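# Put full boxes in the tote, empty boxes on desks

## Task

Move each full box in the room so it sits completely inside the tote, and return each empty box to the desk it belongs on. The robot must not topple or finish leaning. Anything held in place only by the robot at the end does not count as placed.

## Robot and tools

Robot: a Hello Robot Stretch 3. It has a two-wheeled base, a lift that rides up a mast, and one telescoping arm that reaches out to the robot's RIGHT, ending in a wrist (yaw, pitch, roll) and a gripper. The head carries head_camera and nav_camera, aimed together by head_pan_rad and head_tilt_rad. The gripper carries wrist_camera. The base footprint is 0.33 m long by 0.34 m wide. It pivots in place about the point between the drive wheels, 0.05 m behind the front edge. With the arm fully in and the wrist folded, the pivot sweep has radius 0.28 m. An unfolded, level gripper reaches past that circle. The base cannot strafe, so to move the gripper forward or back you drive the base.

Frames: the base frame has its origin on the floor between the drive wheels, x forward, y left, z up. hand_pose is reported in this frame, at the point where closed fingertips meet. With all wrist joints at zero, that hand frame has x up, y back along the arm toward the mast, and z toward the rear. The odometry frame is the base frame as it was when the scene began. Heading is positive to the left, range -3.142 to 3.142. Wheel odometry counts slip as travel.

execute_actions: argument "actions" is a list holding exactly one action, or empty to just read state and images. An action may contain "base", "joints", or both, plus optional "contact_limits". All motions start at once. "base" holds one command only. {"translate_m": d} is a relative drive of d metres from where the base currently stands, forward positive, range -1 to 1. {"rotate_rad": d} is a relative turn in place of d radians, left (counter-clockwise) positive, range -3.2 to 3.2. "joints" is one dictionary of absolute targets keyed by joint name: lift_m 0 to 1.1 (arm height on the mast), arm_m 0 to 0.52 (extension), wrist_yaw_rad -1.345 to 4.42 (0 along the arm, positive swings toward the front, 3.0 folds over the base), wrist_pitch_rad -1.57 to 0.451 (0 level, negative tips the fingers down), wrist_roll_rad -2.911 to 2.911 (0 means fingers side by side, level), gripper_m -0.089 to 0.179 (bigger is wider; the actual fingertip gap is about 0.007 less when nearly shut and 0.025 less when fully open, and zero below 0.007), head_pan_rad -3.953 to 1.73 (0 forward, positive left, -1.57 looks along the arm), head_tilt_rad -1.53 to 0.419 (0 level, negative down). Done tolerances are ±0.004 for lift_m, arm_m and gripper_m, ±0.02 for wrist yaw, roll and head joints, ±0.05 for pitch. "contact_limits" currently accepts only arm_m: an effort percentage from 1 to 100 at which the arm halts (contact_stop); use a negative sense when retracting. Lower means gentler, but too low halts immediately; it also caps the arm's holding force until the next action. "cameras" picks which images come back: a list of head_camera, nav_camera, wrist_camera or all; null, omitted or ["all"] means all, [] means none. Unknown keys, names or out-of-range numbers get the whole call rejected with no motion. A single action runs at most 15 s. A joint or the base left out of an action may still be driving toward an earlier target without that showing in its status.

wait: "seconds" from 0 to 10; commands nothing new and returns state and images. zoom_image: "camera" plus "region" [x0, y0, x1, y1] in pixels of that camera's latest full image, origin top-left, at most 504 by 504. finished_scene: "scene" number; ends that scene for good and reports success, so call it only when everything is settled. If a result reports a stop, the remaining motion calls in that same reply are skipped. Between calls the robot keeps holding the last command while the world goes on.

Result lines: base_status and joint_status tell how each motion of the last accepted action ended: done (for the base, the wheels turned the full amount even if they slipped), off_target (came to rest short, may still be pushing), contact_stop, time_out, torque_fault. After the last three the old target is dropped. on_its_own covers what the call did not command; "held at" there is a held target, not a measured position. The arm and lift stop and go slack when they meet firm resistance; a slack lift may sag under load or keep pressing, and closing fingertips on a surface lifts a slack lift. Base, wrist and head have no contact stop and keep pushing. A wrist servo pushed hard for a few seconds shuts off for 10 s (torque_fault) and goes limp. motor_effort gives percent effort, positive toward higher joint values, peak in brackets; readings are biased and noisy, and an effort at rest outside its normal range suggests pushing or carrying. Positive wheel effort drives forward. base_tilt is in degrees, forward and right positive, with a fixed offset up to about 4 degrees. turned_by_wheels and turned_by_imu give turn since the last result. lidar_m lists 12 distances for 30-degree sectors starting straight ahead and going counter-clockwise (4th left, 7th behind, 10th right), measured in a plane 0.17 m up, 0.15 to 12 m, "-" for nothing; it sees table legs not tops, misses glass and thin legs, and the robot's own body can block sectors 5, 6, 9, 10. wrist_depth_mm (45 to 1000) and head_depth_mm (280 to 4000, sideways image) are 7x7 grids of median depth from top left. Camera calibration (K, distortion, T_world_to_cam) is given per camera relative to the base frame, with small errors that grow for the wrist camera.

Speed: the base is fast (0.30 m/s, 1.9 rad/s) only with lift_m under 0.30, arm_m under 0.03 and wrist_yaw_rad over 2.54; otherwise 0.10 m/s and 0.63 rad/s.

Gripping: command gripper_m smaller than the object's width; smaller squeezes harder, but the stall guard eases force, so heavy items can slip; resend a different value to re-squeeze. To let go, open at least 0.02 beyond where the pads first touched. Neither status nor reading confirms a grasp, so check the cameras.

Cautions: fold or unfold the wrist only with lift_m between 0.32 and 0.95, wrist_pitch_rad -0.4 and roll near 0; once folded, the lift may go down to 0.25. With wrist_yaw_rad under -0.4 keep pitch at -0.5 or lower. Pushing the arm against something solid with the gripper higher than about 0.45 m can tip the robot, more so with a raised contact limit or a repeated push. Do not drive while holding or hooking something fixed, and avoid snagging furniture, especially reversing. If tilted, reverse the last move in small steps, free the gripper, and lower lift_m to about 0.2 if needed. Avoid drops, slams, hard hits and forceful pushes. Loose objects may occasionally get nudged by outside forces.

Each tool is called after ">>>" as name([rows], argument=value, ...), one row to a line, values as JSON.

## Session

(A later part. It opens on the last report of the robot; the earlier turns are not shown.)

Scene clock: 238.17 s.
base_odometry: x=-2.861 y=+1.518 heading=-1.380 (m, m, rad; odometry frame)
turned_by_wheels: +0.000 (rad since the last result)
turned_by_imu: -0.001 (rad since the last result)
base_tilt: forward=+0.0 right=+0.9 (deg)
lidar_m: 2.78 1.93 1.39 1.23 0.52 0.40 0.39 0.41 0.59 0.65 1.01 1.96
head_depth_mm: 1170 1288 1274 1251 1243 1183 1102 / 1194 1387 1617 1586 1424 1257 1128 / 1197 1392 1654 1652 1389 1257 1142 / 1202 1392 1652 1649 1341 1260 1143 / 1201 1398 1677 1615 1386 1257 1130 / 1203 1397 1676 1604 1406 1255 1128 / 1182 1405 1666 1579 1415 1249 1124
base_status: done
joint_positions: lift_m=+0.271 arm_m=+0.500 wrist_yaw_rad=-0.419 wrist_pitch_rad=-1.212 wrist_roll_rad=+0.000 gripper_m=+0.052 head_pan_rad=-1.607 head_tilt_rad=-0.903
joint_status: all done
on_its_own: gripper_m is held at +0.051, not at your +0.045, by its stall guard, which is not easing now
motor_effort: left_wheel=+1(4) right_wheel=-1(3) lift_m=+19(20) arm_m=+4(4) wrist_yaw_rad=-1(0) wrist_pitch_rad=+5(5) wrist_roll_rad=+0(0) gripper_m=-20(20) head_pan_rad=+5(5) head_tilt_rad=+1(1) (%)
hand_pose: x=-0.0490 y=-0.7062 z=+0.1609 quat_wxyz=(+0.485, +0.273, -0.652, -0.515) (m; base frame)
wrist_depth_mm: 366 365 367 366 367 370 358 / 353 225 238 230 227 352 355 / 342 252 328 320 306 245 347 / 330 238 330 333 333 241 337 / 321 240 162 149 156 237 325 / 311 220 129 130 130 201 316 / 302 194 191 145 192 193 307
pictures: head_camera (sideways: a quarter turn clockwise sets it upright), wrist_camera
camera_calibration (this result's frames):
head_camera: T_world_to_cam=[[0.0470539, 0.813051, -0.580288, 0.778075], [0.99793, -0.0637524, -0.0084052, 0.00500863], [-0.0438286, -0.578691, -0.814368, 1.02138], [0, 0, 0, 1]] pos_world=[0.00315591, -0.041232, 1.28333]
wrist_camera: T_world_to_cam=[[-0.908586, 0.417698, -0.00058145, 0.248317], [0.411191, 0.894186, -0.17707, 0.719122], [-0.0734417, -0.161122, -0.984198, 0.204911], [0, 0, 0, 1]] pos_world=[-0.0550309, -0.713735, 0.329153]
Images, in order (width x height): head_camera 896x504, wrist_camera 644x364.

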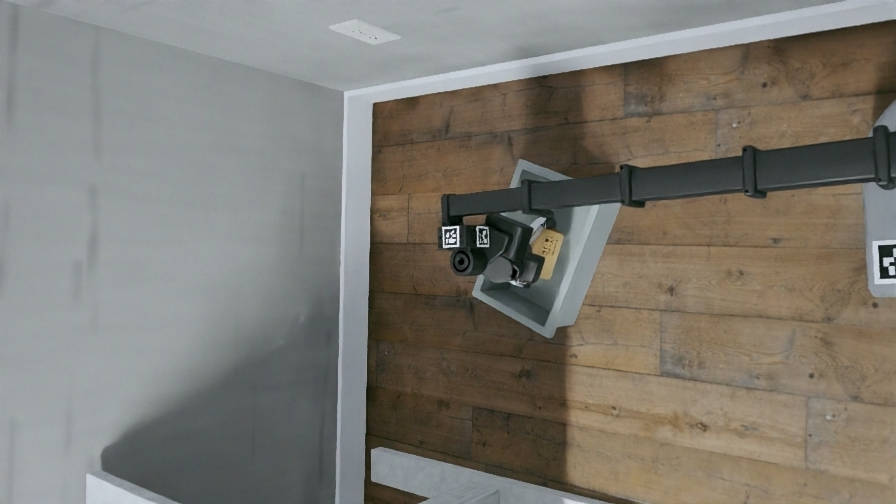

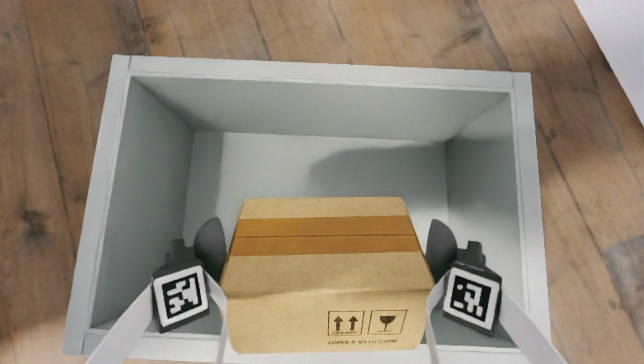

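>>> execute_actions([
  {"joints":{"arm_m":0.52,"lift_m":0.2}},
], cameras=["wrist_camera"])

>>> execute_actions([
  {"joints":{"gripper_m":0.1}},
], cameras=[])

>>> execute_actions([
  {"joints":{"lift_m":0.45}},
], cameras=["wrist_camera","head_camera"])

Scene clock: 243.67 s.
base_odometry: x=-2.861 y=+1.518 heading=-1.380 (m, m, rad; odometry frame)
turned_by_wheels: +0.000 (rad since the last result)
turned_by_imu: -0.001 (rad since the last result)
base_tilt: forward=+0.0 right=+0.9 (deg)
lidar_m: 2.78 1.93 1.39 1.22 0.52 0.40 0.39 0.41 0.59 1.31 1.00 1.96
head_depth_mm: 1167 1287 1271 1252 1238 1176 1100 / 1198 1394 1606 1593 1422 1254 1131 / 1197 1394 1651 1620 1389 1259 1143 / 1201 1391 1663 1657 1343 1255 1145 / 1204 1400 1666 1613 1385 1249 1128 / 1203 1401 1677 1607 1408 1248 1124 / 1180 1402 1682 1582 1408 1256 1121
base_status: not commanded
joint_positions: lift_m=+0.201 arm_m=+0.519 wrist_yaw_rad=-0.419 wrist_pitch_rad=-1.212 wrist_roll_rad=+0.000 gripper_m=+0.052 head_pan_rad=-1.607 head_tilt_rad=-0.903
joint_status: all done
on_its_own: gripper_m is held at +0.051, not at your +0.045, by its stall guard, which is not easing now
motor_effort: left_wheel=+1(1) right_wheel=-1(1) lift_m=+19(23) arm_m=+3(3) wrist_yaw_rad=-1(0) wrist_pitch_rad=+5(5) wrist_roll_rad=+0(0) gripper_m=-19(19) head_pan_rad=+4(5) head_tilt_rad=+0(1) (%)
hand_pose: x=-0.0490 y=-0.7258 z=+0.0909 quat_wxyz=(+0.485, +0.273, -0.652, -0.515) (m; base frame)
wrist_depth_mm: 154 153 153 153 153 288 288 / 157 188 184 181 176 171 153 / 160 222 263 262 258 225 160 / 161 225 258 260 258 239 158 / 162 226 161 149 156 235 157 / 163 208 129 130 130 204 155 / 165 202 201 144 214 227 154
pictures: wrist_camera
camera_calibration (this result's frames):
wrist_camera: T_world_to_cam=[[-0.908586, 0.417698, -0.000581391, 0.256447], [0.411191, 0.894186, -0.17707, 0.724219], [-0.0734419, -0.161122, -0.984198, 0.132864], [0, 0, 0, 1]] pos_world=[-0.0550309, -0.733296, 0.259151]
Images, in order (width x height): wrist_camera 644x364.

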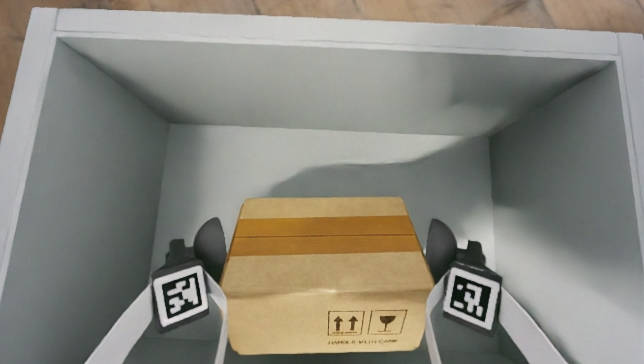

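Scene clock: 244.63 s.
base_odometry: x=-2.861 y=+1.518 heading=-1.380 (m, m, rad; odometry frame)
turned_by_wheels: +0.000 (rad since the last result)
turned_by_imu: +0.000 (rad since the last result)
base_tilt: forward=+0.0 right=+0.9 (deg)
lidar_m: 2.79 1.93 1.39 1.23 0.52 0.40 0.39 0.41 0.59 1.32 1.01 1.96
head_depth_mm: 1172 1290 1272 1250 1238 1181 1100 / 1195 1395 1613 1590 1422 1254 1132 / 1197 1392 1651 1621 1384 1257 1144 / 1203 1391 1658 1653 1341 1255 1146 / 1201 1399 1665 1619 1389 1255 1126 / 1207 1395 1671 1604 1403 1249 1125 / 1186 1398 1667 1586 1402 1253 1124
base_status: not commanded
joint_positions: lift_m=+0.201 arm_m=+0.519 wrist_yaw_rad=-0.419 wrist_pitch_rad=-1.212 wrist_roll_rad=+0.000 gripper_m=+0.100 head_pan_rad=-1.607 head_tilt_rad=-0.903
joint_status: all done
motor_effort: left_wheel=+1(1) right_wheel=-1(1) lift_m=+18(19) arm_m=+4(4) wrist_yaw_rad=+0(2) wrist_pitch_rad=+5(5) wrist_roll_rad=+0(0) gripper_m=-2(73) head_pan_rad=+6(6) head_tilt_rad=+1(1) (%)
hand_pose: x=-0.0490 y=-0.7258 z=+0.0909 quat_wxyz=(+0.485, +0.273, -0.652, -0.515) (m; base frame)
wrist_depth_mm: 153 153 153 153 153 288 287 / 157 187 184 180 175 172 153 / 159 221 262 262 256 225 159 / 161 225 260 258 259 238 158 / 162 226 166 155 161 236 156 / 163 200 137 138 138 204 155 / 164 215 214 161 218 227 154
pictures: none
No camera images: the call's "cameras" was empty. Leave "cameras" out to get every camera's image.

Scene clock: 247.73 s.
base_odometry: x=-2.861 y=+1.518 heading=-1.380 (m, m, rad; odometry frame)
turned_by_wheels: +0.000 (rad since the last result)
turned_by_imu: +0.000 (rad since the last result)
base_tilt: forward=+0.0 right=+0.8 (deg)
lidar_m: 2.78 1.92 1.39 1.23 0.52 0.40 0.39 0.41 0.59 1.32 1.01 1.96
head_depth_mm: 1176 1286 1269 1250 1241 1181 1103 / 1190 1389 1608 1598 1418 1259 1142 / 1196 1394 1654 1644 1389 1248 1144 / 1202 1392 1614 1452 1364 1256 1143 / 1200 1400 1672 1614 1388 1252 1130 / 1204 1404 1662 1614 1405 1254 1125 / 1182 1404 1671 1573 1408 1252 1120
base_status: not commanded
joint_positions: lift_m=+0.449 arm_m=+0.519 wrist_yaw_rad=-0.419 wrist_pitch_rad=-1.207 wrist_roll_rad=+0.000 gripper_m=+0.100 head_pan_rad=-1.607 head_tilt_rad=-0.903
joint_status: all done
motor_effort: left_wheel=+1(1) right_wheel=-1(1) lift_m=+54(54) arm_m=+5(4) wrist_yaw_rad=-1(0) wrist_pitch_rad=+3(4) wrist_roll_rad=+0(0) gripper_m=+0(2) head_pan_rad=+5(5) head_tilt_rad=+1(0) (%)
hand_pose: x=-0.0496 y=-0.7269 z=+0.3399 quat_wxyz=(+0.486, +0.271, -0.653, -0.514) (m; base frame)
wrist_depth_mm: 569 574 580 578 586 496 366 / 548 552 554 564 559 528 391 / 530 540 535 538 535 528 415 / 510 529 510 488 462 523 434 / 499 502 503 500 496 502 456 / 489 490 486 444 483 492 478 / 470 472 475 472 471 476 473
pictures: head_camera (sideways: a quarter turn clockwise sets it upright), wrist_camera
camera_calibration (this result's frames):
head_camera: T_world_to_cam=[[0.0470535, 0.813043, -0.5803, 0.778091], [0.99793, -0.0637524, -0.00840479, 0.00500808], [-0.043829, -0.578703, -0.81436, 1.02137], [0, 0, 0, 1]] pos_world=[0.0031559, -0.0412322, 1.28333]
wrist_camera: T_world_to_cam=[[-0.908586, 0.417697, -0.000641378, 0.256627], [0.41082, 0.893348, -0.182088, 0.77063], [-0.0754847, -0.165706, -0.983282, 0.37393], [0, 0, 0, 1]] pos_world=[-0.0551971, -0.733671, 0.508166]
Images, in order (width x height): head_camera 896x504, wrist_camera 644x364.

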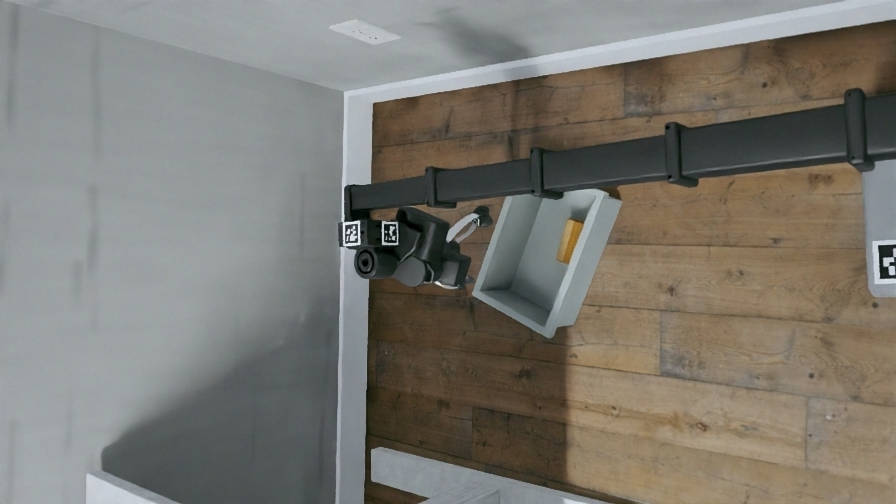

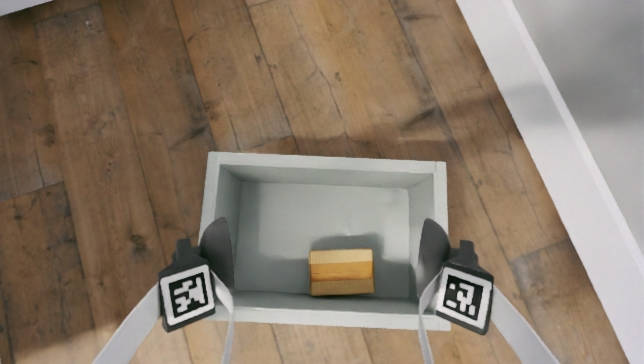

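>>> execute_actions([
  {"base":{"rotate_rad":-0.08},"joints":{"arm_m":0.0,"lift_m":0.86,"wrist_yaw_rad":0,"wrist_pitch_rad":-0.43,"gripper_m":0.17}},
], cameras=[])

>>> execute_actions([
  {"base":{"translate_m":1.0},"joints":{"head_pan_rad":-1.2,"head_tilt_rad":-0.8}},
])

Scene clock: 257.07 s.
base_odometry: x=-2.861 y=+1.518 heading=-1.460 (m, m, rad; odometry frame)
turned_by_wheels: -0.080 (rad since the last result)
turned_by_imu: -0.080 (rad since the last result)
base_tilt: forward=+0.0 right=+0.9 (deg)
lidar_m: 2.76 1.92 1.39 1.61 0.56 0.41 0.39 0.40 0.54 1.32 1.01 1.84
head_depth_mm: 1012 1036 1060 1076 - - 1083 / 1218 1348 1472 1409 - - 1115 / 1203 1403 1682 1649 - - 1134 / 1206 1402 1668 1691 - 1234 1144 / 1195 1391 1649 1621 1365 1251 1124 / 1186 1376 1632 1640 1409 1254 1125 / 1176 1371 1625 1616 1413 1252 1125
base_status: done
joint_positions: lift_m=+0.859 arm_m=+0.000 wrist_yaw_rad=+0.000 wrist_pitch_rad=-0.448 wrist_roll_rad=+0.000 gripper_m=+0.170 head_pan_rad=-1.607 head_tilt_rad=-0.902
joint_status: all done
motor_effort: left_wheel=+1(6) right_wheel=-1(6) lift_m=+54(56) arm_m=-4(3) wrist_yaw_rad=+2(4) wrist_pitch_rad=+7(8) wrist_roll_rad=+0(0) gripper_m=-1(84) head_pan_rad=+6(4) head_tilt_rad=+0(0) (%)
hand_pose: x=-0.0216 y=-0.3657 z=+0.8652 quat_wxyz=(+0.690, +0.157, -0.689, -0.158) (m; base frame)
wrist_depth_mm: 982 980 968 984 968 639 427 / 838 923 - - - 639 423 / 596 - - - - 634 420 / 633 - - - - 646 419 / - - - - - 681 421 / - - - - - 739 404 / - 976 - 987 - 680 396
pictures: none
No camera images: the call's "cameras" was empty. Leave "cameras" out to get every camera's image.

Scene clock: 268.37 s.
base_odometry: x=-2.750 y=+0.525 heading=-1.460 (m, m, rad; odometry frame)
turned_by_wheels: +0.000 (rad since the last result)
turned_by_imu: +0.000 (rad since the last result)
base_tilt: forward=+0.0 right=+0.8 (deg)
lidar_m: 1.79 1.88 1.35 1.58 1.33 1.44 1.39 1.43 0.95 1.30 1.13 1.16
head_depth_mm: 1102 1175 958 785 699 - - / 1137 1218 951 783 1446 - - / 1173 1218 952 784 1472 1304 1154 / 1216 1217 953 782 1500 1303 1154 / 1259 1208 951 822 1501 1306 1152 / 1302 1205 947 845 1502 1301 1150 / 1348 1208 948 1426 1485 1303 1154
base_status: done
joint_positions: lift_m=+0.859 arm_m=+0.000 wrist_yaw_rad=+0.000 wrist_pitch_rad=-0.448 wrist_roll_rad=+0.000 gripper_m=+0.170 head_pan_rad=-1.207 head_tilt_rad=-0.804
joint_status: all done
motor_effort: left_wheel=+1(4) right_wheel=-1(2) lift_m=+54(54) arm_m=-4(4) wrist_yaw_rad=+2(1) wrist_pitch_rad=+7(8) wrist_roll_rad=+0(0) gripper_m=+0(0) head_pan_rad=+4(42) head_tilt_rad=+1(9) (%)
hand_pose: x=-0.0216 y=-0.3657 z=+0.8652 quat_wxyz=(+0.690, +0.157, -0.689, -0.158) (m; base frame)
wrist_depth_mm: 978 972 955 972 976 946 986 / 840 848 851 847 869 852 - / 590 597 594 603 603 548 611 / 461 457 462 465 464 467 473 / 375 388 378 380 381 389 380 / - - - - - - - / - - - - - - 979
pictures: head_camera (sideways: a quarter turn clockwise sets it upright), nav_camera (sideways: a quarter turn counterclockwise sets it upright), wrist_camera
camera_calibration (this result's frames):
head_camera: T_world_to_cam=[[-0.251277, 0.71011, -0.657726, 0.880791], [0.944332, 0.328946, -0.00562721, 0.00171984], [0.212361, -0.622526, -0.753236, 0.94033], [0, 0, 0, 1]] pos_world=[0.0200094, -0.0406439, 1.28762]
nav_camera: T_world_to_cam=[[0.260897, -0.688613, 0.676569, -0.843053], [-0.923815, -0.381495, -0.0320473, 0.0999838], [0.280176, -0.616664, -0.735682, 0.913385], [0, 0, 0, 1]] pos_world=[0.0564074, 0.0208581, 1.24555]
wrist_camera: T_world_to_cam=[[-0.999934, 0.007874, -0.00833873, -0.0137038], [0.0113755, 0.58834, -0.808534, 0.953909], [-0.00146039, -0.808576, -0.58839, 0.377235], [0, 0, 0, 1]] pos_world=[-0.0240032, -0.256092, 0.993115]
Images, in order (width x height): head_camera 896x504, nav_camera 672x504, wrist_camera 644x364.

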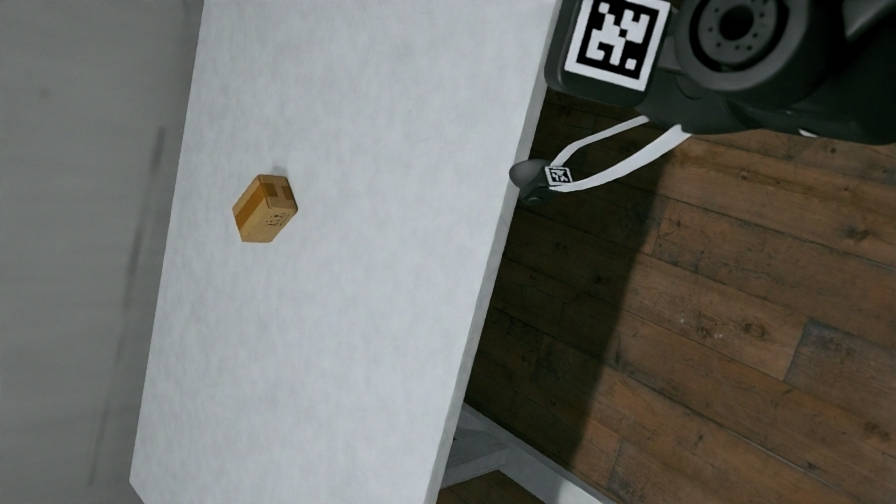

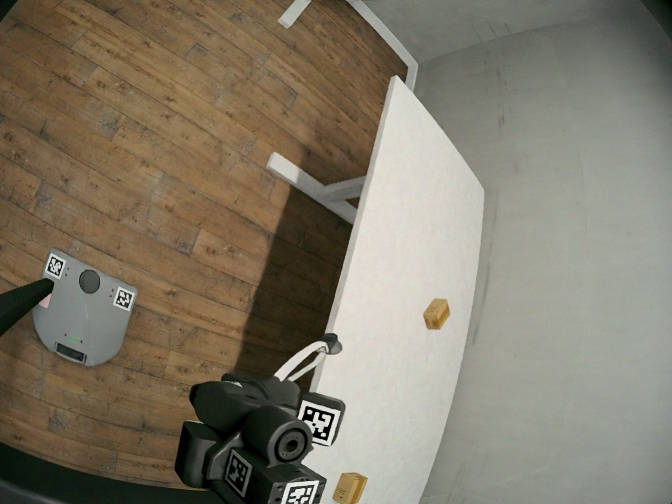

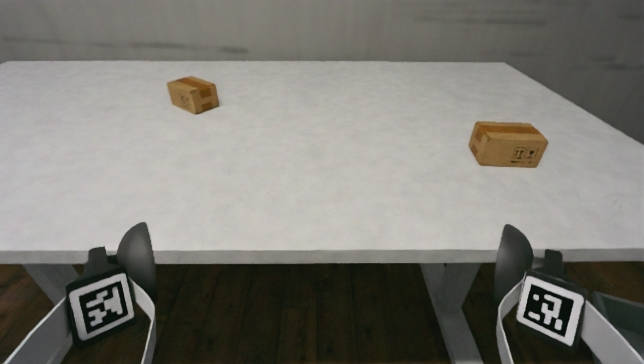

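>>> execute_actions([
  {"base":{"translate_m":0.36},"joints":{"arm_m":0.45,"wrist_yaw_rad":-0.62,"wrist_pitch_rad":-0.5,"lift_m":0.83,"head_pan_rad":-1.6}},
], cameras=["wrist_camera","head_camera"])

Scene clock: 276.60 s.
base_odometry: x=-2.710 y=+0.167 heading=-1.459 (m, m, rad; odometry frame)
turned_by_wheels: +0.000 (rad since the last result)
turned_by_imu: -0.001 (rad since the last result)
base_tilt: forward=+0.1 right=+0.9 (deg)
lidar_m: 1.40 1.87 1.65 1.28 1.79 1.82 1.74 1.80 1.15 1.30 0.92 1.82
head_depth_mm: 1154 1223 987 - - 1280 1137 / 1153 1243 - 763 1473 1306 1160 / 1146 - 926 785 1466 1308 1155 / 1139 1229 895 782 1465 1305 1156 / 1133 1209 952 781 1466 1305 1152 / 1127 1214 946 780 1469 1307 1154 / 1124 1207 946 778 1414 1291 1147
base_status: done
joint_positions: lift_m=+0.831 arm_m=+0.450 wrist_yaw_rad=-0.619 wrist_pitch_rad=-0.513 wrist_roll_rad=+0.000 gripper_m=+0.170 head_pan_rad=-1.593 head_tilt_rad=-0.804
joint_status: all done
motor_effort: left_wheel=+1(5) right_wheel=-1(2) lift_m=+14(49) arm_m=+4(5) wrist_yaw_rad=-1(4) wrist_pitch_rad=+5(8) wrist_roll_rad=+0(0) gripper_m=+0(0) head_pan_rad=-3(41) head_tilt_rad=+1(0) (%)
hand_pose: x=-0.1443 y=-0.7668 z=+0.8227 quat_wxyz=(+0.597, -0.037, -0.706, -0.380) (m; base frame)
wrist_depth_mm: 440 511 592 710 838 - - / 481 543 598 605 613 620 627 / 451 454 461 459 458 456 471 / 365 360 364 367 367 372 371 / 302 256 256 306 306 314 311 / 264 260 261 263 262 265 263 / - 224 230 229 231 231 228
pictures: head_camera (sideways: a quarter turn clockwise sets it upright), wrist_camera
camera_calibration (this result's frames):
head_camera: T_world_to_cam=[[0.0345417, 0.752335, -0.657874, 0.87924], [0.998695, -0.0507685, -0.00562163, 0.00138096], [-0.0376286, -0.656821, -0.753107, 0.941688], [0, 0, 0, 1]] pos_world=[0.00368481, -0.0428929, 1.28763]
wrist_camera: T_world_to_cam=[[-0.809492, 0.587079, -0.00783043, 0.337636], [0.38036, 0.514204, -0.768713, 1.12057], [-0.447269, -0.625245, -0.639546, 0.146123], [0, 0, 0, 1]] pos_world=[-0.0875491, -0.683057, 0.957491]
Images, in order (width x height): head_camera 896x504, wrist_camera 644x364.

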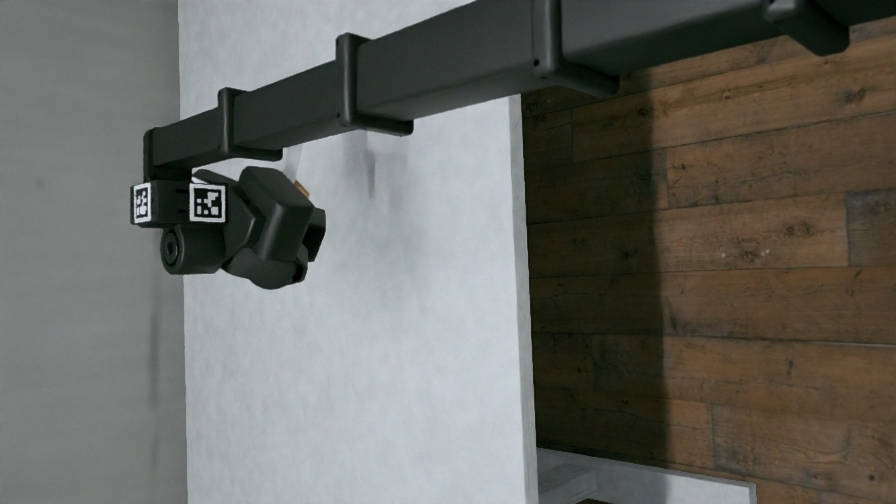

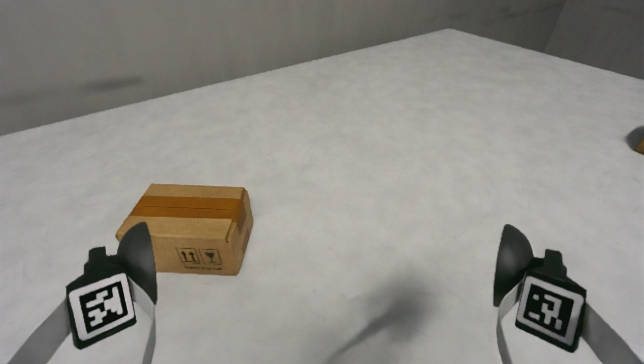

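>>> execute_actions([
  {"base":{"rotate_rad":-0.4},"joints":{"arm_m":0.25,"lift_m":0.86}},
], cameras=[])

>>> execute_actions([
  {"base":{"translate_m":0.2}},
], cameras=[])

>>> execute_actions([
  {"base":{"rotate_rad":0.4}},
], cameras=[])

>>> execute_actions([
  {"base":{"translate_m":-0.145},"joints":{"arm_m":0.43}},
], cameras=["wrist_camera"])

Scene clock: 284.20 s.
base_odometry: x=-2.710 y=+0.167 heading=-1.859 (m, m, rad; odometry frame)
turned_by_wheels: -0.400 (rad since the last result)
turned_by_imu: -0.396 (rad since the last result)
base_tilt: forward=+0.0 right=+0.9 (deg)
lidar_m: 2.05 1.40 1.65 1.67 1.29 1.48 1.77 1.75 1.15 1.32 1.30 0.93
head_depth_mm: 1469 1222 962 - - 1289 1141 / 1395 1245 - 1620 1512 1304 1159 / 1331 1270 - 1634 1507 1303 1154 / 1268 1214 - 783 1504 1302 1155 / 1209 1213 953 781 1500 1306 1152 / 1155 1208 946 779 1439 1303 1153 / 1117 1185 920 779 1403 1297 1155
base_status: done
joint_positions: lift_m=+0.859 arm_m=+0.250 wrist_yaw_rad=-0.620 wrist_pitch_rad=-0.513 wrist_roll_rad=+0.000 gripper_m=+0.170 head_pan_rad=-1.593 head_tilt_rad=-0.803
joint_status: all done
motor_effort: left_wheel=+1(5) right_wheel=-1(6) lift_m=+54(58) arm_m=-4(5) wrist_yaw_rad=+1(1) wrist_pitch_rad=+6(5) wrist_roll_rad=+0(0) gripper_m=+1(1) head_pan_rad=-5(5) head_tilt_rad=+1(1) (%)
hand_pose: x=-0.1443 y=-0.5672 z=+0.8511 quat_wxyz=(+0.597, -0.037, -0.706, -0.380) (m; base frame)
wrist_depth_mm: 686 850 - - - - - / 678 687 681 691 689 - - / 509 509 513 502 547 - - / 407 411 413 409 - - - / 341 353 343 345 - - - / 298 294 295 314 - - - / - 250 258 955 978 991 980
pictures: none
No camera images: the call's "cameras" was empty. Leave "cameras" out to get every camera's image.

Scene clock: 287.50 s.
base_odometry: x=-2.767 y=-0.025 heading=-1.859 (m, m, rad; odometry frame)
turned_by_wheels: +0.000 (rad since the last result)
turned_by_imu: +0.000 (rad since the last result)
base_tilt: forward=+0.0 right=+0.9 (deg)
lidar_m: 1.87 1.22 1.77 1.61 1.82 1.65 1.96 1.93 1.23 1.24 0.78 1.31
head_depth_mm: 1377 1227 1007 - - 1285 1137 / 1307 1248 - 782 1498 1308 1154 / 1243 1267 - 744 1475 1314 1154 / 1186 1211 - 744 1438 1305 1151 / 1139 1213 925 780 710 1304 1158 / 1088 1166 946 781 678 1298 1158 / 1041 1133 951 779 662 1299 1152
base_status: done
joint_positions: lift_m=+0.859 arm_m=+0.250 wrist_yaw_rad=-0.620 wrist_pitch_rad=-0.513 wrist_roll_rad=+0.000 gripper_m=+0.170 head_pan_rad=-1.593 head_tilt_rad=-0.803
joint_status: not commanded
motor_effort: left_wheel=+1(5) right_wheel=-2(1) lift_m=+54(55) arm_m=-3(4) wrist_yaw_rad=+1(0) wrist_pitch_rad=+5(5) wrist_roll_rad=+0(0) gripper_m=+1(1) head_pan_rad=-5(4) head_tilt_rad=+1(1) (%)
hand_pose: x=-0.1443 y=-0.5672 z=+0.8511 quat_wxyz=(+0.597, -0.037, -0.706, -0.380) (m; base frame)
wrist_depth_mm: 628 770 934 - - - - / 636 682 689 677 645 - - / 510 510 521 512 518 - - / 398 410 413 410 417 - - / 331 354 344 344 347 - - / 299 294 296 295 307 - - / - 250 258 259 943 976 964
pictures: none
No camera images: the call's "cameras" was empty. Leave "cameras" out to get every camera's image.

Scene clock: 289.20 s.
base_odometry: x=-2.767 y=-0.025 heading=-1.459 (m, m, rad; odometry frame)
turned_by_wheels: +0.400 (rad since the last result)
turned_by_imu: +0.396 (rad since the last result)
base_tilt: forward=+0.0 right=+0.9 (deg)
lidar_m: 1.22 1.29 1.60 1.36 1.88 2.01 1.93 1.23 1.27 1.22 0.78 1.71
head_depth_mm: 1084 1178 987 - - 1285 1136 / 1080 1178 - 766 711 1303 1163 / 1074 1175 - 745 713 1310 1159 / 1067 1171 - 745 694 1305 1152 / 1070 1163 954 781 692 1304 1152 / 1058 1161 949 781 692 1277 1146 / 1056 1157 945 780 691 1296 1152
base_status: done
joint_positions: lift_m=+0.859 arm_m=+0.250 wrist_yaw_rad=-0.620 wrist_pitch_rad=-0.513 wrist_roll_rad=+0.000 gripper_m=+0.170 head_pan_rad=-1.593 head_tilt_rad=-0.803
joint_status: not commanded
motor_effort: left_wheel=-1(5) right_wheel=+2(5) lift_m=+54(54) arm_m=-4(4) wrist_yaw_rad=+1(0) wrist_pitch_rad=+5(5) wrist_roll_rad=+0(0) gripper_m=+0(0) head_pan_rad=-4(4) head_tilt_rad=+0(1) (%)
hand_pose: x=-0.1443 y=-0.5671 z=+0.8511 quat_wxyz=(+0.597, -0.037, -0.706, -0.380) (m; base frame)
wrist_depth_mm: 538 610 692 837 951 - - / 576 634 686 688 701 696 706 / 512 508 516 465 520 528 520 / 414 410 413 418 418 418 418 / 346 350 344 345 345 354 347 / 299 295 296 295 297 297 296 / - 250 259 258 260 258 256
pictures: none
No camera images: the call's "cameras" was empty. Leave "cameras" out to get every camera's image.

Scene clock: 291.77 s.
base_odometry: x=-2.783 y=+0.119 heading=-1.459 (m, m, rad; odometry frame)
turned_by_wheels: +0.000 (rad since the last result)
turned_by_imu: +0.000 (rad since the last result)
base_tilt: forward=+0.0 right=+0.9 (deg)
lidar_m: 1.36 1.43 1.69 1.36 1.87 1.85 1.78 1.12 1.15 1.22 0.83 1.71
head_depth_mm: 1087 1179 1022 - - 1284 1133 / 1079 - - 767 711 1314 1155 / 1064 - 898 781 711 1306 1154 / 1070 - 922 782 711 1302 1154 / 1065 1166 951 782 693 1302 1149 / 1059 1162 949 782 693 1300 1156 / 1055 1163 946 779 692 1280 1151
base_status: done
joint_positions: lift_m=+0.859 arm_m=+0.430 wrist_yaw_rad=-0.620 wrist_pitch_rad=-0.513 wrist_roll_rad=+0.000 gripper_m=+0.170 head_pan_rad=-1.593 head_tilt_rad=-0.803
joint_status: all done
motor_effort: left_wheel=-1(5) right_wheel=+1(2) lift_m=+54(54) arm_m=+4(4) wrist_yaw_rad=+0(1) wrist_pitch_rad=+5(6) wrist_roll_rad=+0(0) gripper_m=+1(0) head_pan_rad=-5(4) head_tilt_rad=+1(0) (%)
hand_pose: x=-0.1443 y=-0.7467 z=+0.8511 quat_wxyz=(+0.597, -0.037, -0.706, -0.380) (m; base frame)
wrist_depth_mm: 403 461 535 635 792 - - / 436 490 581 652 691 689 746 / 464 509 514 515 519 518 524 / 410 409 409 412 418 415 415 / 343 354 333 344 346 349 344 / 296 294 251 278 295 298 297 / - 251 257 260 257 258 258
pictures: wrist_camera
camera_calibration (this result's frames):
wrist_camera: T_world_to_cam=[[-0.809178, 0.587512, -0.00782683, 0.326369], [0.380832, 0.514281, -0.768429, 1.13192], [-0.447436, -0.624776, -0.639888, 0.17743], [0, 0, 0, 1]] pos_world=[-0.0875929, -0.663018, 0.985892]
Images, in order (width x height): wrist_camera 644x364.

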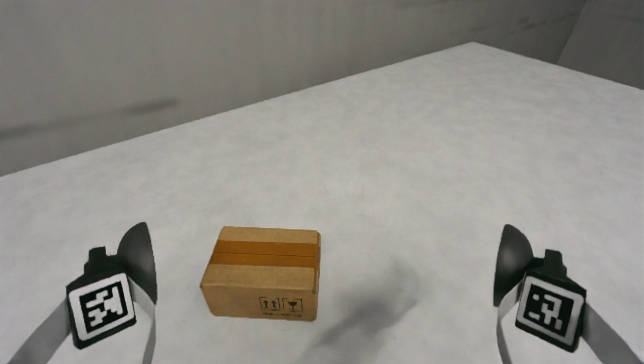

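>>> execute_actions([
  {"joints":{"arm_m":0.505}},
], cameras=[])

>>> execute_actions([
  {"joints":{"lift_m":0.765}},
], cameras=["wrist_camera"])

Scene clock: 296.03 s.
base_odometry: x=-2.783 y=+0.119 heading=-1.459 (m, m, rad; odometry frame)
turned_by_wheels: +0.000 (rad since the last result)
turned_by_imu: -0.001 (rad since the last result)
base_tilt: forward=+0.1 right=+0.9 (deg)
lidar_m: 1.36 1.43 1.68 1.36 1.87 1.85 1.79 1.13 1.15 1.22 0.84 1.71
head_depth_mm: 1084 1177 987 - - 1287 1135 / 1080 - - 784 711 1304 1152 / 1057 - 915 784 712 1312 1156 / 1057 - 950 784 710 1302 1155 / 1066 1170 950 782 693 1302 1156 / 1061 1164 947 779 692 1301 1149 / 1057 1157 947 779 691 1279 1146
base_status: not commanded
joint_positions: lift_m=+0.859 arm_m=+0.505 wrist_yaw_rad=-0.620 wrist_pitch_rad=-0.513 wrist_roll_rad=+0.000 gripper_m=+0.170 head_pan_rad=-1.593 head_tilt_rad=-0.803
joint_status: all done
motor_effort: left_wheel=-1(1) right_wheel=+2(1) lift_m=+53(54) arm_m=+3(5) wrist_yaw_rad=+0(2) wrist_pitch_rad=+6(5) wrist_roll_rad=+0(0) gripper_m=+1(1) head_pan_rad=-4(4) head_tilt_rad=+1(0) (%)
hand_pose: x=-0.1443 y=-0.8217 z=+0.8511 quat_wxyz=(+0.597, -0.037, -0.706, -0.380) (m; base frame)
wrist_depth_mm: 354 399 468 549 681 890 - / 376 424 506 608 689 705 759 / 404 466 516 513 516 519 523 / 415 407 410 410 412 410 417 / 342 352 343 345 342 350 347 / 296 293 292 295 295 295 296 / - 252 250 208 257 259 256
pictures: none
No camera images: the call's "cameras" was empty. Leave "cameras" out to get every camera's image.

Scene clock: 297.73 s.
base_odometry: x=-2.783 y=+0.119 heading=-1.459 (m, m, rad; odometry frame)
turned_by_wheels: +0.000 (rad since the last result)
turned_by_imu: +0.000 (rad since the last result)
base_tilt: forward=+0.0 right=+0.8 (deg)
lidar_m: 1.37 1.43 1.69 1.36 1.87 1.86 1.78 1.13 1.15 1.22 0.84 1.71
head_depth_mm: 1085 1177 955 786 707 - - / 1083 1174 985 - 702 1293 1157 / 1076 1174 897 782 711 1304 1155 / 1072 1179 894 782 709 1307 1153 / 1066 1171 952 782 695 1300 1153 / 1059 1160 948 780 693 1309 1154 / 1057 1157 949 780 692 1280 1149
base_status: not commanded
joint_positions: lift_m=+0.766 arm_m=+0.505 wrist_yaw_rad=-0.620 wrist_pitch_rad=-0.513 wrist_roll_rad=+0.000 gripper_m=+0.170 head_pan_rad=-1.593 head_tilt_rad=-0.803
joint_status: all done
motor_effort: left_wheel=-2(1) right_wheel=+2(1) lift_m=+15(49) arm_m=+4(4) wrist_yaw_rad=+1(0) wrist_pitch_rad=+5(6) wrist_roll_rad=+0(0) gripper_m=+0(0) head_pan_rad=-4(3) head_tilt_rad=+1(0) (%)
hand_pose: x=-0.1443 y=-0.8217 z=+0.7576 quat_wxyz=(+0.597, -0.037, -0.706, -0.380) (m; base frame)
wrist_depth_mm: 352 395 463 538 622 658 - / 373 416 434 443 448 439 449 / 324 327 329 327 329 333 333 / 261 262 263 264 265 267 267 / 218 228 164 155 207 226 222 / 194 188 138 134 180 189 190 / - 161 157 154 158 166 164
pictures: wrist_camera
camera_calibration (this result's frames):
wrist_camera: T_world_to_cam=[[-0.809192, 0.587493, -0.00782674, 0.36969], [0.380823, 0.514295, -0.768424, 1.09869], [-0.447418, -0.624783, -0.639893, 0.0707689], [0, 0, 0, 1]] pos_world=[-0.0875908, -0.738023, 0.892435]
Images, in order (width x height): wrist_camera 644x364.

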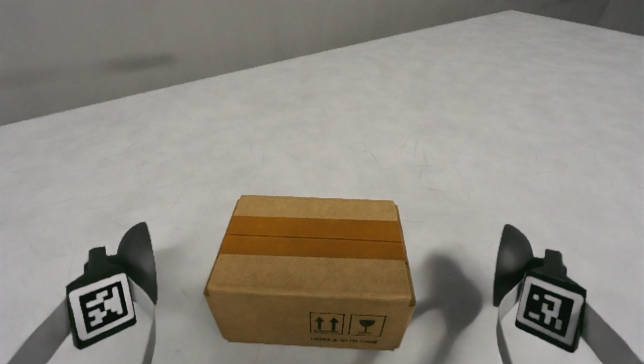

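>>> execute_actions([
  {"joints":{"lift_m":0.755,"arm_m":0.515}},
], cameras=[])

>>> execute_actions([
  {"joints":{"gripper_m":0.045}},
], cameras=[])

>>> execute_actions([
  {"joints":{"lift_m":0.8}},
], cameras=["wrist_camera"])

Scene clock: 300.90 s.
base_odometry: x=-2.783 y=+0.119 heading=-1.459 (m, m, rad; odometry frame)
turned_by_wheels: +0.000 (rad since the last result)
turned_by_imu: +0.000 (rad since the last result)
base_tilt: forward=+0.1 right=+0.9 (deg)
lidar_m: 1.37 1.42 1.69 1.36 1.87 1.86 1.78 1.13 1.16 1.22 0.83 1.71
head_depth_mm: 1085 1175 958 788 712 - - / 1079 1174 984 - - 1290 1157 / 1075 1179 900 784 710 1309 1154 / 1067 1176 898 782 711 1306 1154 / 1063 1168 952 780 693 1310 1150 / 1062 1162 950 781 694 1301 1153 / 1057 1161 949 778 691 1275 1150
base_status: not commanded
joint_positions: lift_m=+0.756 arm_m=+0.515 wrist_yaw_rad=-0.620 wrist_pitch_rad=-0.513 wrist_roll_rad=+0.000 gripper_m=+0.170 head_pan_rad=-1.593 head_tilt_rad=-0.803
joint_status: all done
motor_effort: left_wheel=-1(1) right_wheel=+2(2) lift_m=+14(14) arm_m=+4(4) wrist_yaw_rad=+0(1) wrist_pitch_rad=+6(6) wrist_roll_rad=+0(0) gripper_m=+1(0) head_pan_rad=-4(4) head_tilt_rad=+1(1) (%)
hand_pose: x=-0.1443 y=-0.8317 z=+0.7476 quat_wxyz=(+0.597, -0.037, -0.706, -0.380) (m; base frame)
wrist_depth_mm: 347 389 451 530 612 633 642 / 369 403 408 414 418 416 422 / 308 308 309 311 309 312 315 / 245 246 248 248 248 249 250 / 204 212 151 141 151 211 208 / 181 176 124 121 125 178 179 / - 151 148 136 139 155 154
pictures: none
No camera images: the call's "cameras" was empty. Leave "cameras" out to get every camera's image.

Scene clock: 302.63 s.
base_odometry: x=-2.783 y=+0.119 heading=-1.459 (m, m, rad; odometry frame)
turned_by_wheels: +0.000 (rad since the last result)
turned_by_imu: +0.000 (rad since the last result)
base_tilt: forward=+0.1 right=+0.9 (deg)
lidar_m: 1.36 1.43 1.69 1.36 1.87 1.86 1.78 1.13 1.16 1.22 0.84 1.71
head_depth_mm: 1084 1178 957 784 714 - - / 1081 1177 968 - - 1293 1155 / 1075 1177 898 782 712 1305 1153 / 1073 1174 896 784 710 1303 1156 / 1067 1168 949 780 696 1305 1153 / 1063 1162 948 780 691 1303 1155 / 1057 1153 949 780 691 1277 1151
base_status: not commanded
joint_positions: lift_m=+0.756 arm_m=+0.515 wrist_yaw_rad=-0.620 wrist_pitch_rad=-0.513 wrist_roll_rad=+0.000 gripper_m=+0.046 head_pan_rad=-1.593 head_tilt_rad=-0.803
joint_status: all done
motor_effort: left_wheel=-2(2) right_wheel=+1(2) lift_m=+15(15) arm_m=+4(5) wrist_yaw_rad=+0(1) wrist_pitch_rad=+5(6) wrist_roll_rad=+0(0) gripper_m=-22(95) head_pan_rad=-3(4) head_tilt_rad=+1(1) (%)
hand_pose: x=-0.1443 y=-0.8317 z=+0.7476 quat_wxyz=(+0.597, -0.037, -0.706, -0.380) (m; base frame)
wrist_depth_mm: 347 391 455 524 621 631 652 / 369 402 413 412 416 423 422 / 307 307 308 310 311 312 314 / 244 246 247 247 249 250 252 / 205 206 146 141 146 208 209 / 176 178 128 125 123 181 179 / 154 153 152 147 148 153 156
pictures: none
No camera images: the call's "cameras" was empty. Leave "cameras" out to get every camera's image.

Scene clock: 303.87 s.
base_odometry: x=-2.783 y=+0.119 heading=-1.459 (m, m, rad; odometry frame)
turned_by_wheels: +0.000 (rad since the last result)
turned_by_imu: +0.000 (rad since the last result)
base_tilt: forward=+0.0 right=+0.9 (deg)
lidar_m: 1.36 1.43 1.68 1.36 1.88 1.86 1.79 1.12 1.16 1.22 0.84 1.71
head_depth_mm: 1087 1183 955 808 - - - / 1080 1171 - - 1415 1308 1153 / 1075 - 910 783 711 1304 1159 / 1072 1165 922 782 710 1305 1155 / 1064 1166 949 781 695 1306 1154 / 1064 1162 946 781 692 1300 1149 / 1057 1156 945 781 691 1281 1155
base_status: not commanded
joint_positions: lift_m=+0.799 arm_m=+0.515 wrist_yaw_rad=-0.620 wrist_pitch_rad=-0.515 wrist_roll_rad=+0.000 gripper_m=+0.052 head_pan_rad=-1.593 head_tilt_rad=-0.803
joint_status: all done
on_its_own: gripper_m is held at +0.051, not at your +0.045, by its stall guard, which is not easing now
motor_effort: left_wheel=-2(2) right_wheel=+1(2) lift_m=+54(58) arm_m=+4(4) wrist_yaw_rad=+1(1) wrist_pitch_rad=+6(6) wrist_roll_rad=+0(0) gripper_m=-21(23) head_pan_rad=-5(5) head_tilt_rad=+1(1) (%)
hand_pose: x=-0.1442 y=-0.8315 z=+0.7908 quat_wxyz=(+0.596, -0.037, -0.706, -0.380) (m; base frame)
wrist_depth_mm: 346 390 452 544 663 776 - / 373 418 486 527 529 530 535 / 389 390 395 393 395 399 396 / 312 314 316 318 316 317 315 / 261 261 147 143 148 266 266 / 224 228 128 125 123 231 227 / 196 194 188 144 143 194 199
pictures: wrist_camera
camera_calibration (this result's frames):
wrist_camera: T_world_to_cam=[[-0.809185, 0.587502, -0.00781419, 0.375821], [0.381504, 0.515251, -0.767445, 1.12926], [-0.446849, -0.623986, -0.641068, 0.0875662], [0, 0, 0, 1]] pos_world=[-0.0875799, -0.748007, 0.925717]
Images, in order (width x height): wrist_camera 644x364.

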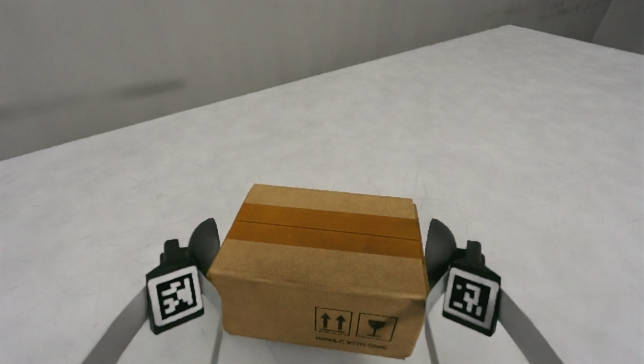

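Light: empty. Put back and finish.

>>> execute_actions([
  {"joints":{"lift_m":0.758}},
], cameras=[])

>>> execute_actions([
  {"joints":{"gripper_m":0.17}},
], cameras=[])

>>> execute_actions([
  {"joints":{"lift_m":0.88}},
], cameras=["wrist_camera","nav_camera"])

>>> finished_scene(scene=1)

Scene clock: 308.63 s.
base_odometry: x=-2.783 y=+0.119 heading=-1.459 (m, m, rad; odometry frame)
turned_by_wheels: +0.000 (rad since the last result)
turned_by_imu: -0.001 (rad since the last result)
base_tilt: forward=+0.0 right=+0.9 (deg)
lidar_m: 1.36 1.43 1.69 1.36 1.87 1.86 1.78 1.13 1.15 1.22 0.83 1.71
head_depth_mm: 1087 1184 955 787 711 - - / 1082 1173 969 - - 1289 1158 / 1075 1182 896 784 712 1309 1154 / 1070 1174 897 783 710 1308 1156 / 1063 1167 951 782 693 1308 1157 / 1059 1162 948 782 693 1299 1152 / 1053 1160 948 780 691 1278 1154
base_status: not commanded
joint_positions: lift_m=+0.759 arm_m=+0.515 wrist_yaw_rad=-0.620 wrist_pitch_rad=-0.515 wrist_roll_rad=+0.000 gripper_m=+0.052 head_pan_rad=-1.593 head_tilt_rad=-0.803
joint_status: all done
on_its_own: gripper_m is held at +0.051, not at your +0.045, by its stall guard, which is not easing now
motor_effort: left_wheel=-2(1) right_wheel=+2(2) lift_m=+15(48) arm_m=+4(3) wrist_yaw_rad=+0(1) wrist_pitch_rad=+6(6) wrist_roll_rad=+0(0) gripper_m=-21(21) head_pan_rad=-4(3) head_tilt_rad=+1(1) (%)
hand_pose: x=-0.1441 y=-0.8314 z=+0.7502 quat_wxyz=(+0.596, -0.037, -0.706, -0.381) (m; base frame)
wrist_depth_mm: 346 392 455 530 611 638 653 / 373 405 419 415 416 422 423 / 312 310 309 313 316 316 320 / 250 249 251 252 254 252 255 / 208 210 147 143 149 212 212 / 179 182 128 125 123 184 181 / 157 155 153 144 144 154 158
pictures: none
No camera images: the call's "cameras" was empty. Leave "cameras" out to get every camera's image.

Scene clock: 310.30 s.
base_odometry: x=-2.783 y=+0.119 heading=-1.459 (m, m, rad; odometry frame)
turned_by_wheels: +0.000 (rad since the last result)
turned_by_imu: +0.000 (rad since the last result)
base_tilt: forward=+0.1 right=+0.9 (deg)
lidar_m: 1.36 1.43 1.68 1.36 1.87 1.86 1.79 1.13 1.16 1.22 0.83 1.71
head_depth_mm: 1084 1177 956 787 711 - - / 1078 1175 984 - - 1290 1160 / 1073 1181 897 782 712 1301 1154 / 1070 1178 894 782 711 1303 1155 / 1065 1162 952 783 694 1301 1153 / 1055 1165 949 780 693 1302 1150 / 1056 1155 950 779 691 1281 1145
base_status: not commanded
joint_positions: lift_m=+0.759 arm_m=+0.515 wrist_yaw_rad=-0.620 wrist_pitch_rad=-0.515 wrist_roll_rad=+0.000 gripper_m=+0.170 head_pan_rad=-1.593 head_tilt_rad=-0.803
joint_status: all done
motor_effort: left_wheel=-1(2) right_wheel=+2(1) lift_m=+15(15) arm_m=+3(4) wrist_yaw_rad=+1(0) wrist_pitch_rad=+6(6) wrist_roll_rad=+0(0) gripper_m=+0(81) head_pan_rad=-4(5) head_tilt_rad=+1(1) (%)
hand_pose: x=-0.1441 y=-0.8314 z=+0.7502 quat_wxyz=(+0.596, -0.037, -0.706, -0.381) (m; base frame)
wrist_depth_mm: 347 384 455 529 615 631 655 / 367 400 417 420 418 423 429 / 312 312 313 313 317 318 319 / 249 251 251 252 254 254 255 / 209 216 155 144 155 215 212 / 184 180 131 127 128 181 181 / - 153 154 145 148 158 157
pictures: none
No camera images: the call's "cameras" was empty. Leave "cameras" out to get every camera's image.

Scene clock: 312.23 s.
base_odometry: x=-2.783 y=+0.119 heading=-1.459 (m, m, rad; odometry frame)
turned_by_wheels: +0.000 (rad since the last result)
turned_by_imu: +0.000 (rad since the last result)
base_tilt: forward=+0.0 right=+0.9 (deg)
lidar_m: 1.37 1.43 1.69 1.36 1.87 1.86 1.78 1.13 1.15 1.22 0.84 1.72
head_depth_mm: 1084 1189 - - 1410 1317 1153 / 1060 - 903 784 711 1310 1151 / 1037 1127 916 785 711 1305 1157 / 1052 - 951 782 709 1304 1155 / 1064 1165 950 780 695 1296 1153 / 1058 1163 949 780 693 1303 1150 / 1059 1158 949 779 692 1281 1149
base_status: not commanded
joint_positions: lift_m=+0.879 arm_m=+0.515 wrist_yaw_rad=-0.620 wrist_pitch_rad=-0.515 wrist_roll_rad=+0.000 gripper_m=+0.170 head_pan_rad=-1.593 head_tilt_rad=-0.803
joint_status: all done
motor_effort: left_wheel=-2(2) right_wheel=+1(1) lift_m=+54(57) arm_m=+3(4) wrist_yaw_rad=+0(1) wrist_pitch_rad=+6(6) wrist_roll_rad=+0(0) gripper_m=+0(1) head_pan_rad=-3(5) head_tilt_rad=+1(1) (%)
hand_pose: x=-0.1441 y=-0.8314 z=+0.8707 quat_wxyz=(+0.596, -0.037, -0.706, -0.381) (m; base frame)
wrist_depth_mm: 348 386 454 539 660 881 - / 370 425 503 588 716 749 - / 395 453 523 554 558 556 557 / 420 442 443 439 446 443 446 / 366 377 371 365 371 379 374 / 319 314 316 316 317 319 321 / - 270 274 228 279 279 275
pictures: nav_camera (sideways: a quarter turn counterclockwise sets it upright), wrist_camera
camera_calibration (this result's frames):
nav_camera: T_world_to_cam=[[-0.017571, -0.735829, 0.67694, -0.841837], [-0.999471, -0.00560294, -0.0320332, 0.100427], [0.0273638, -0.677145, -0.735341, 0.914485], [0, 0, 0, 1]] pos_world=[0.0605581, 0.000353061, 1.24555]
wrist_camera: T_world_to_cam=[[-0.809182, 0.587506, -0.00781162, 0.376447], [0.381651, 0.515454, -0.767235, 1.19059], [-0.446729, -0.623815, -0.641318, 0.139231], [0, 0, 0, 1]] pos_world=[-0.0875778, -0.748005, 1.0057]
Images, in order (width x height): nav_camera 672x504, wrist_camera 644x364.

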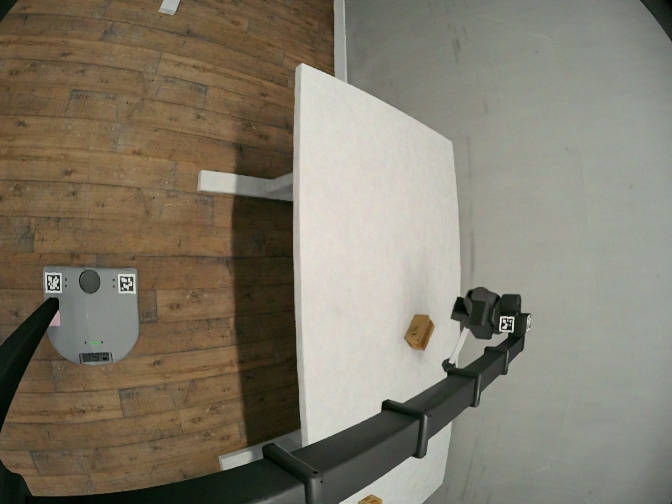

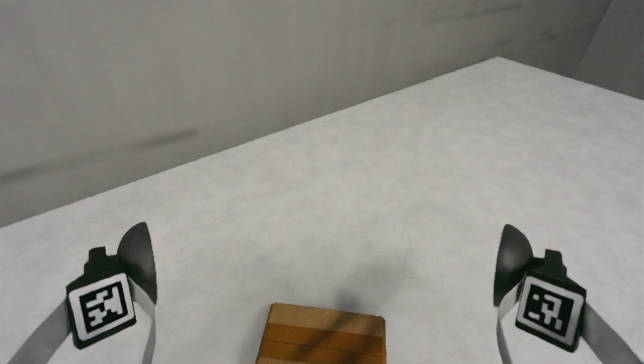

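The scene is finished: the task was done.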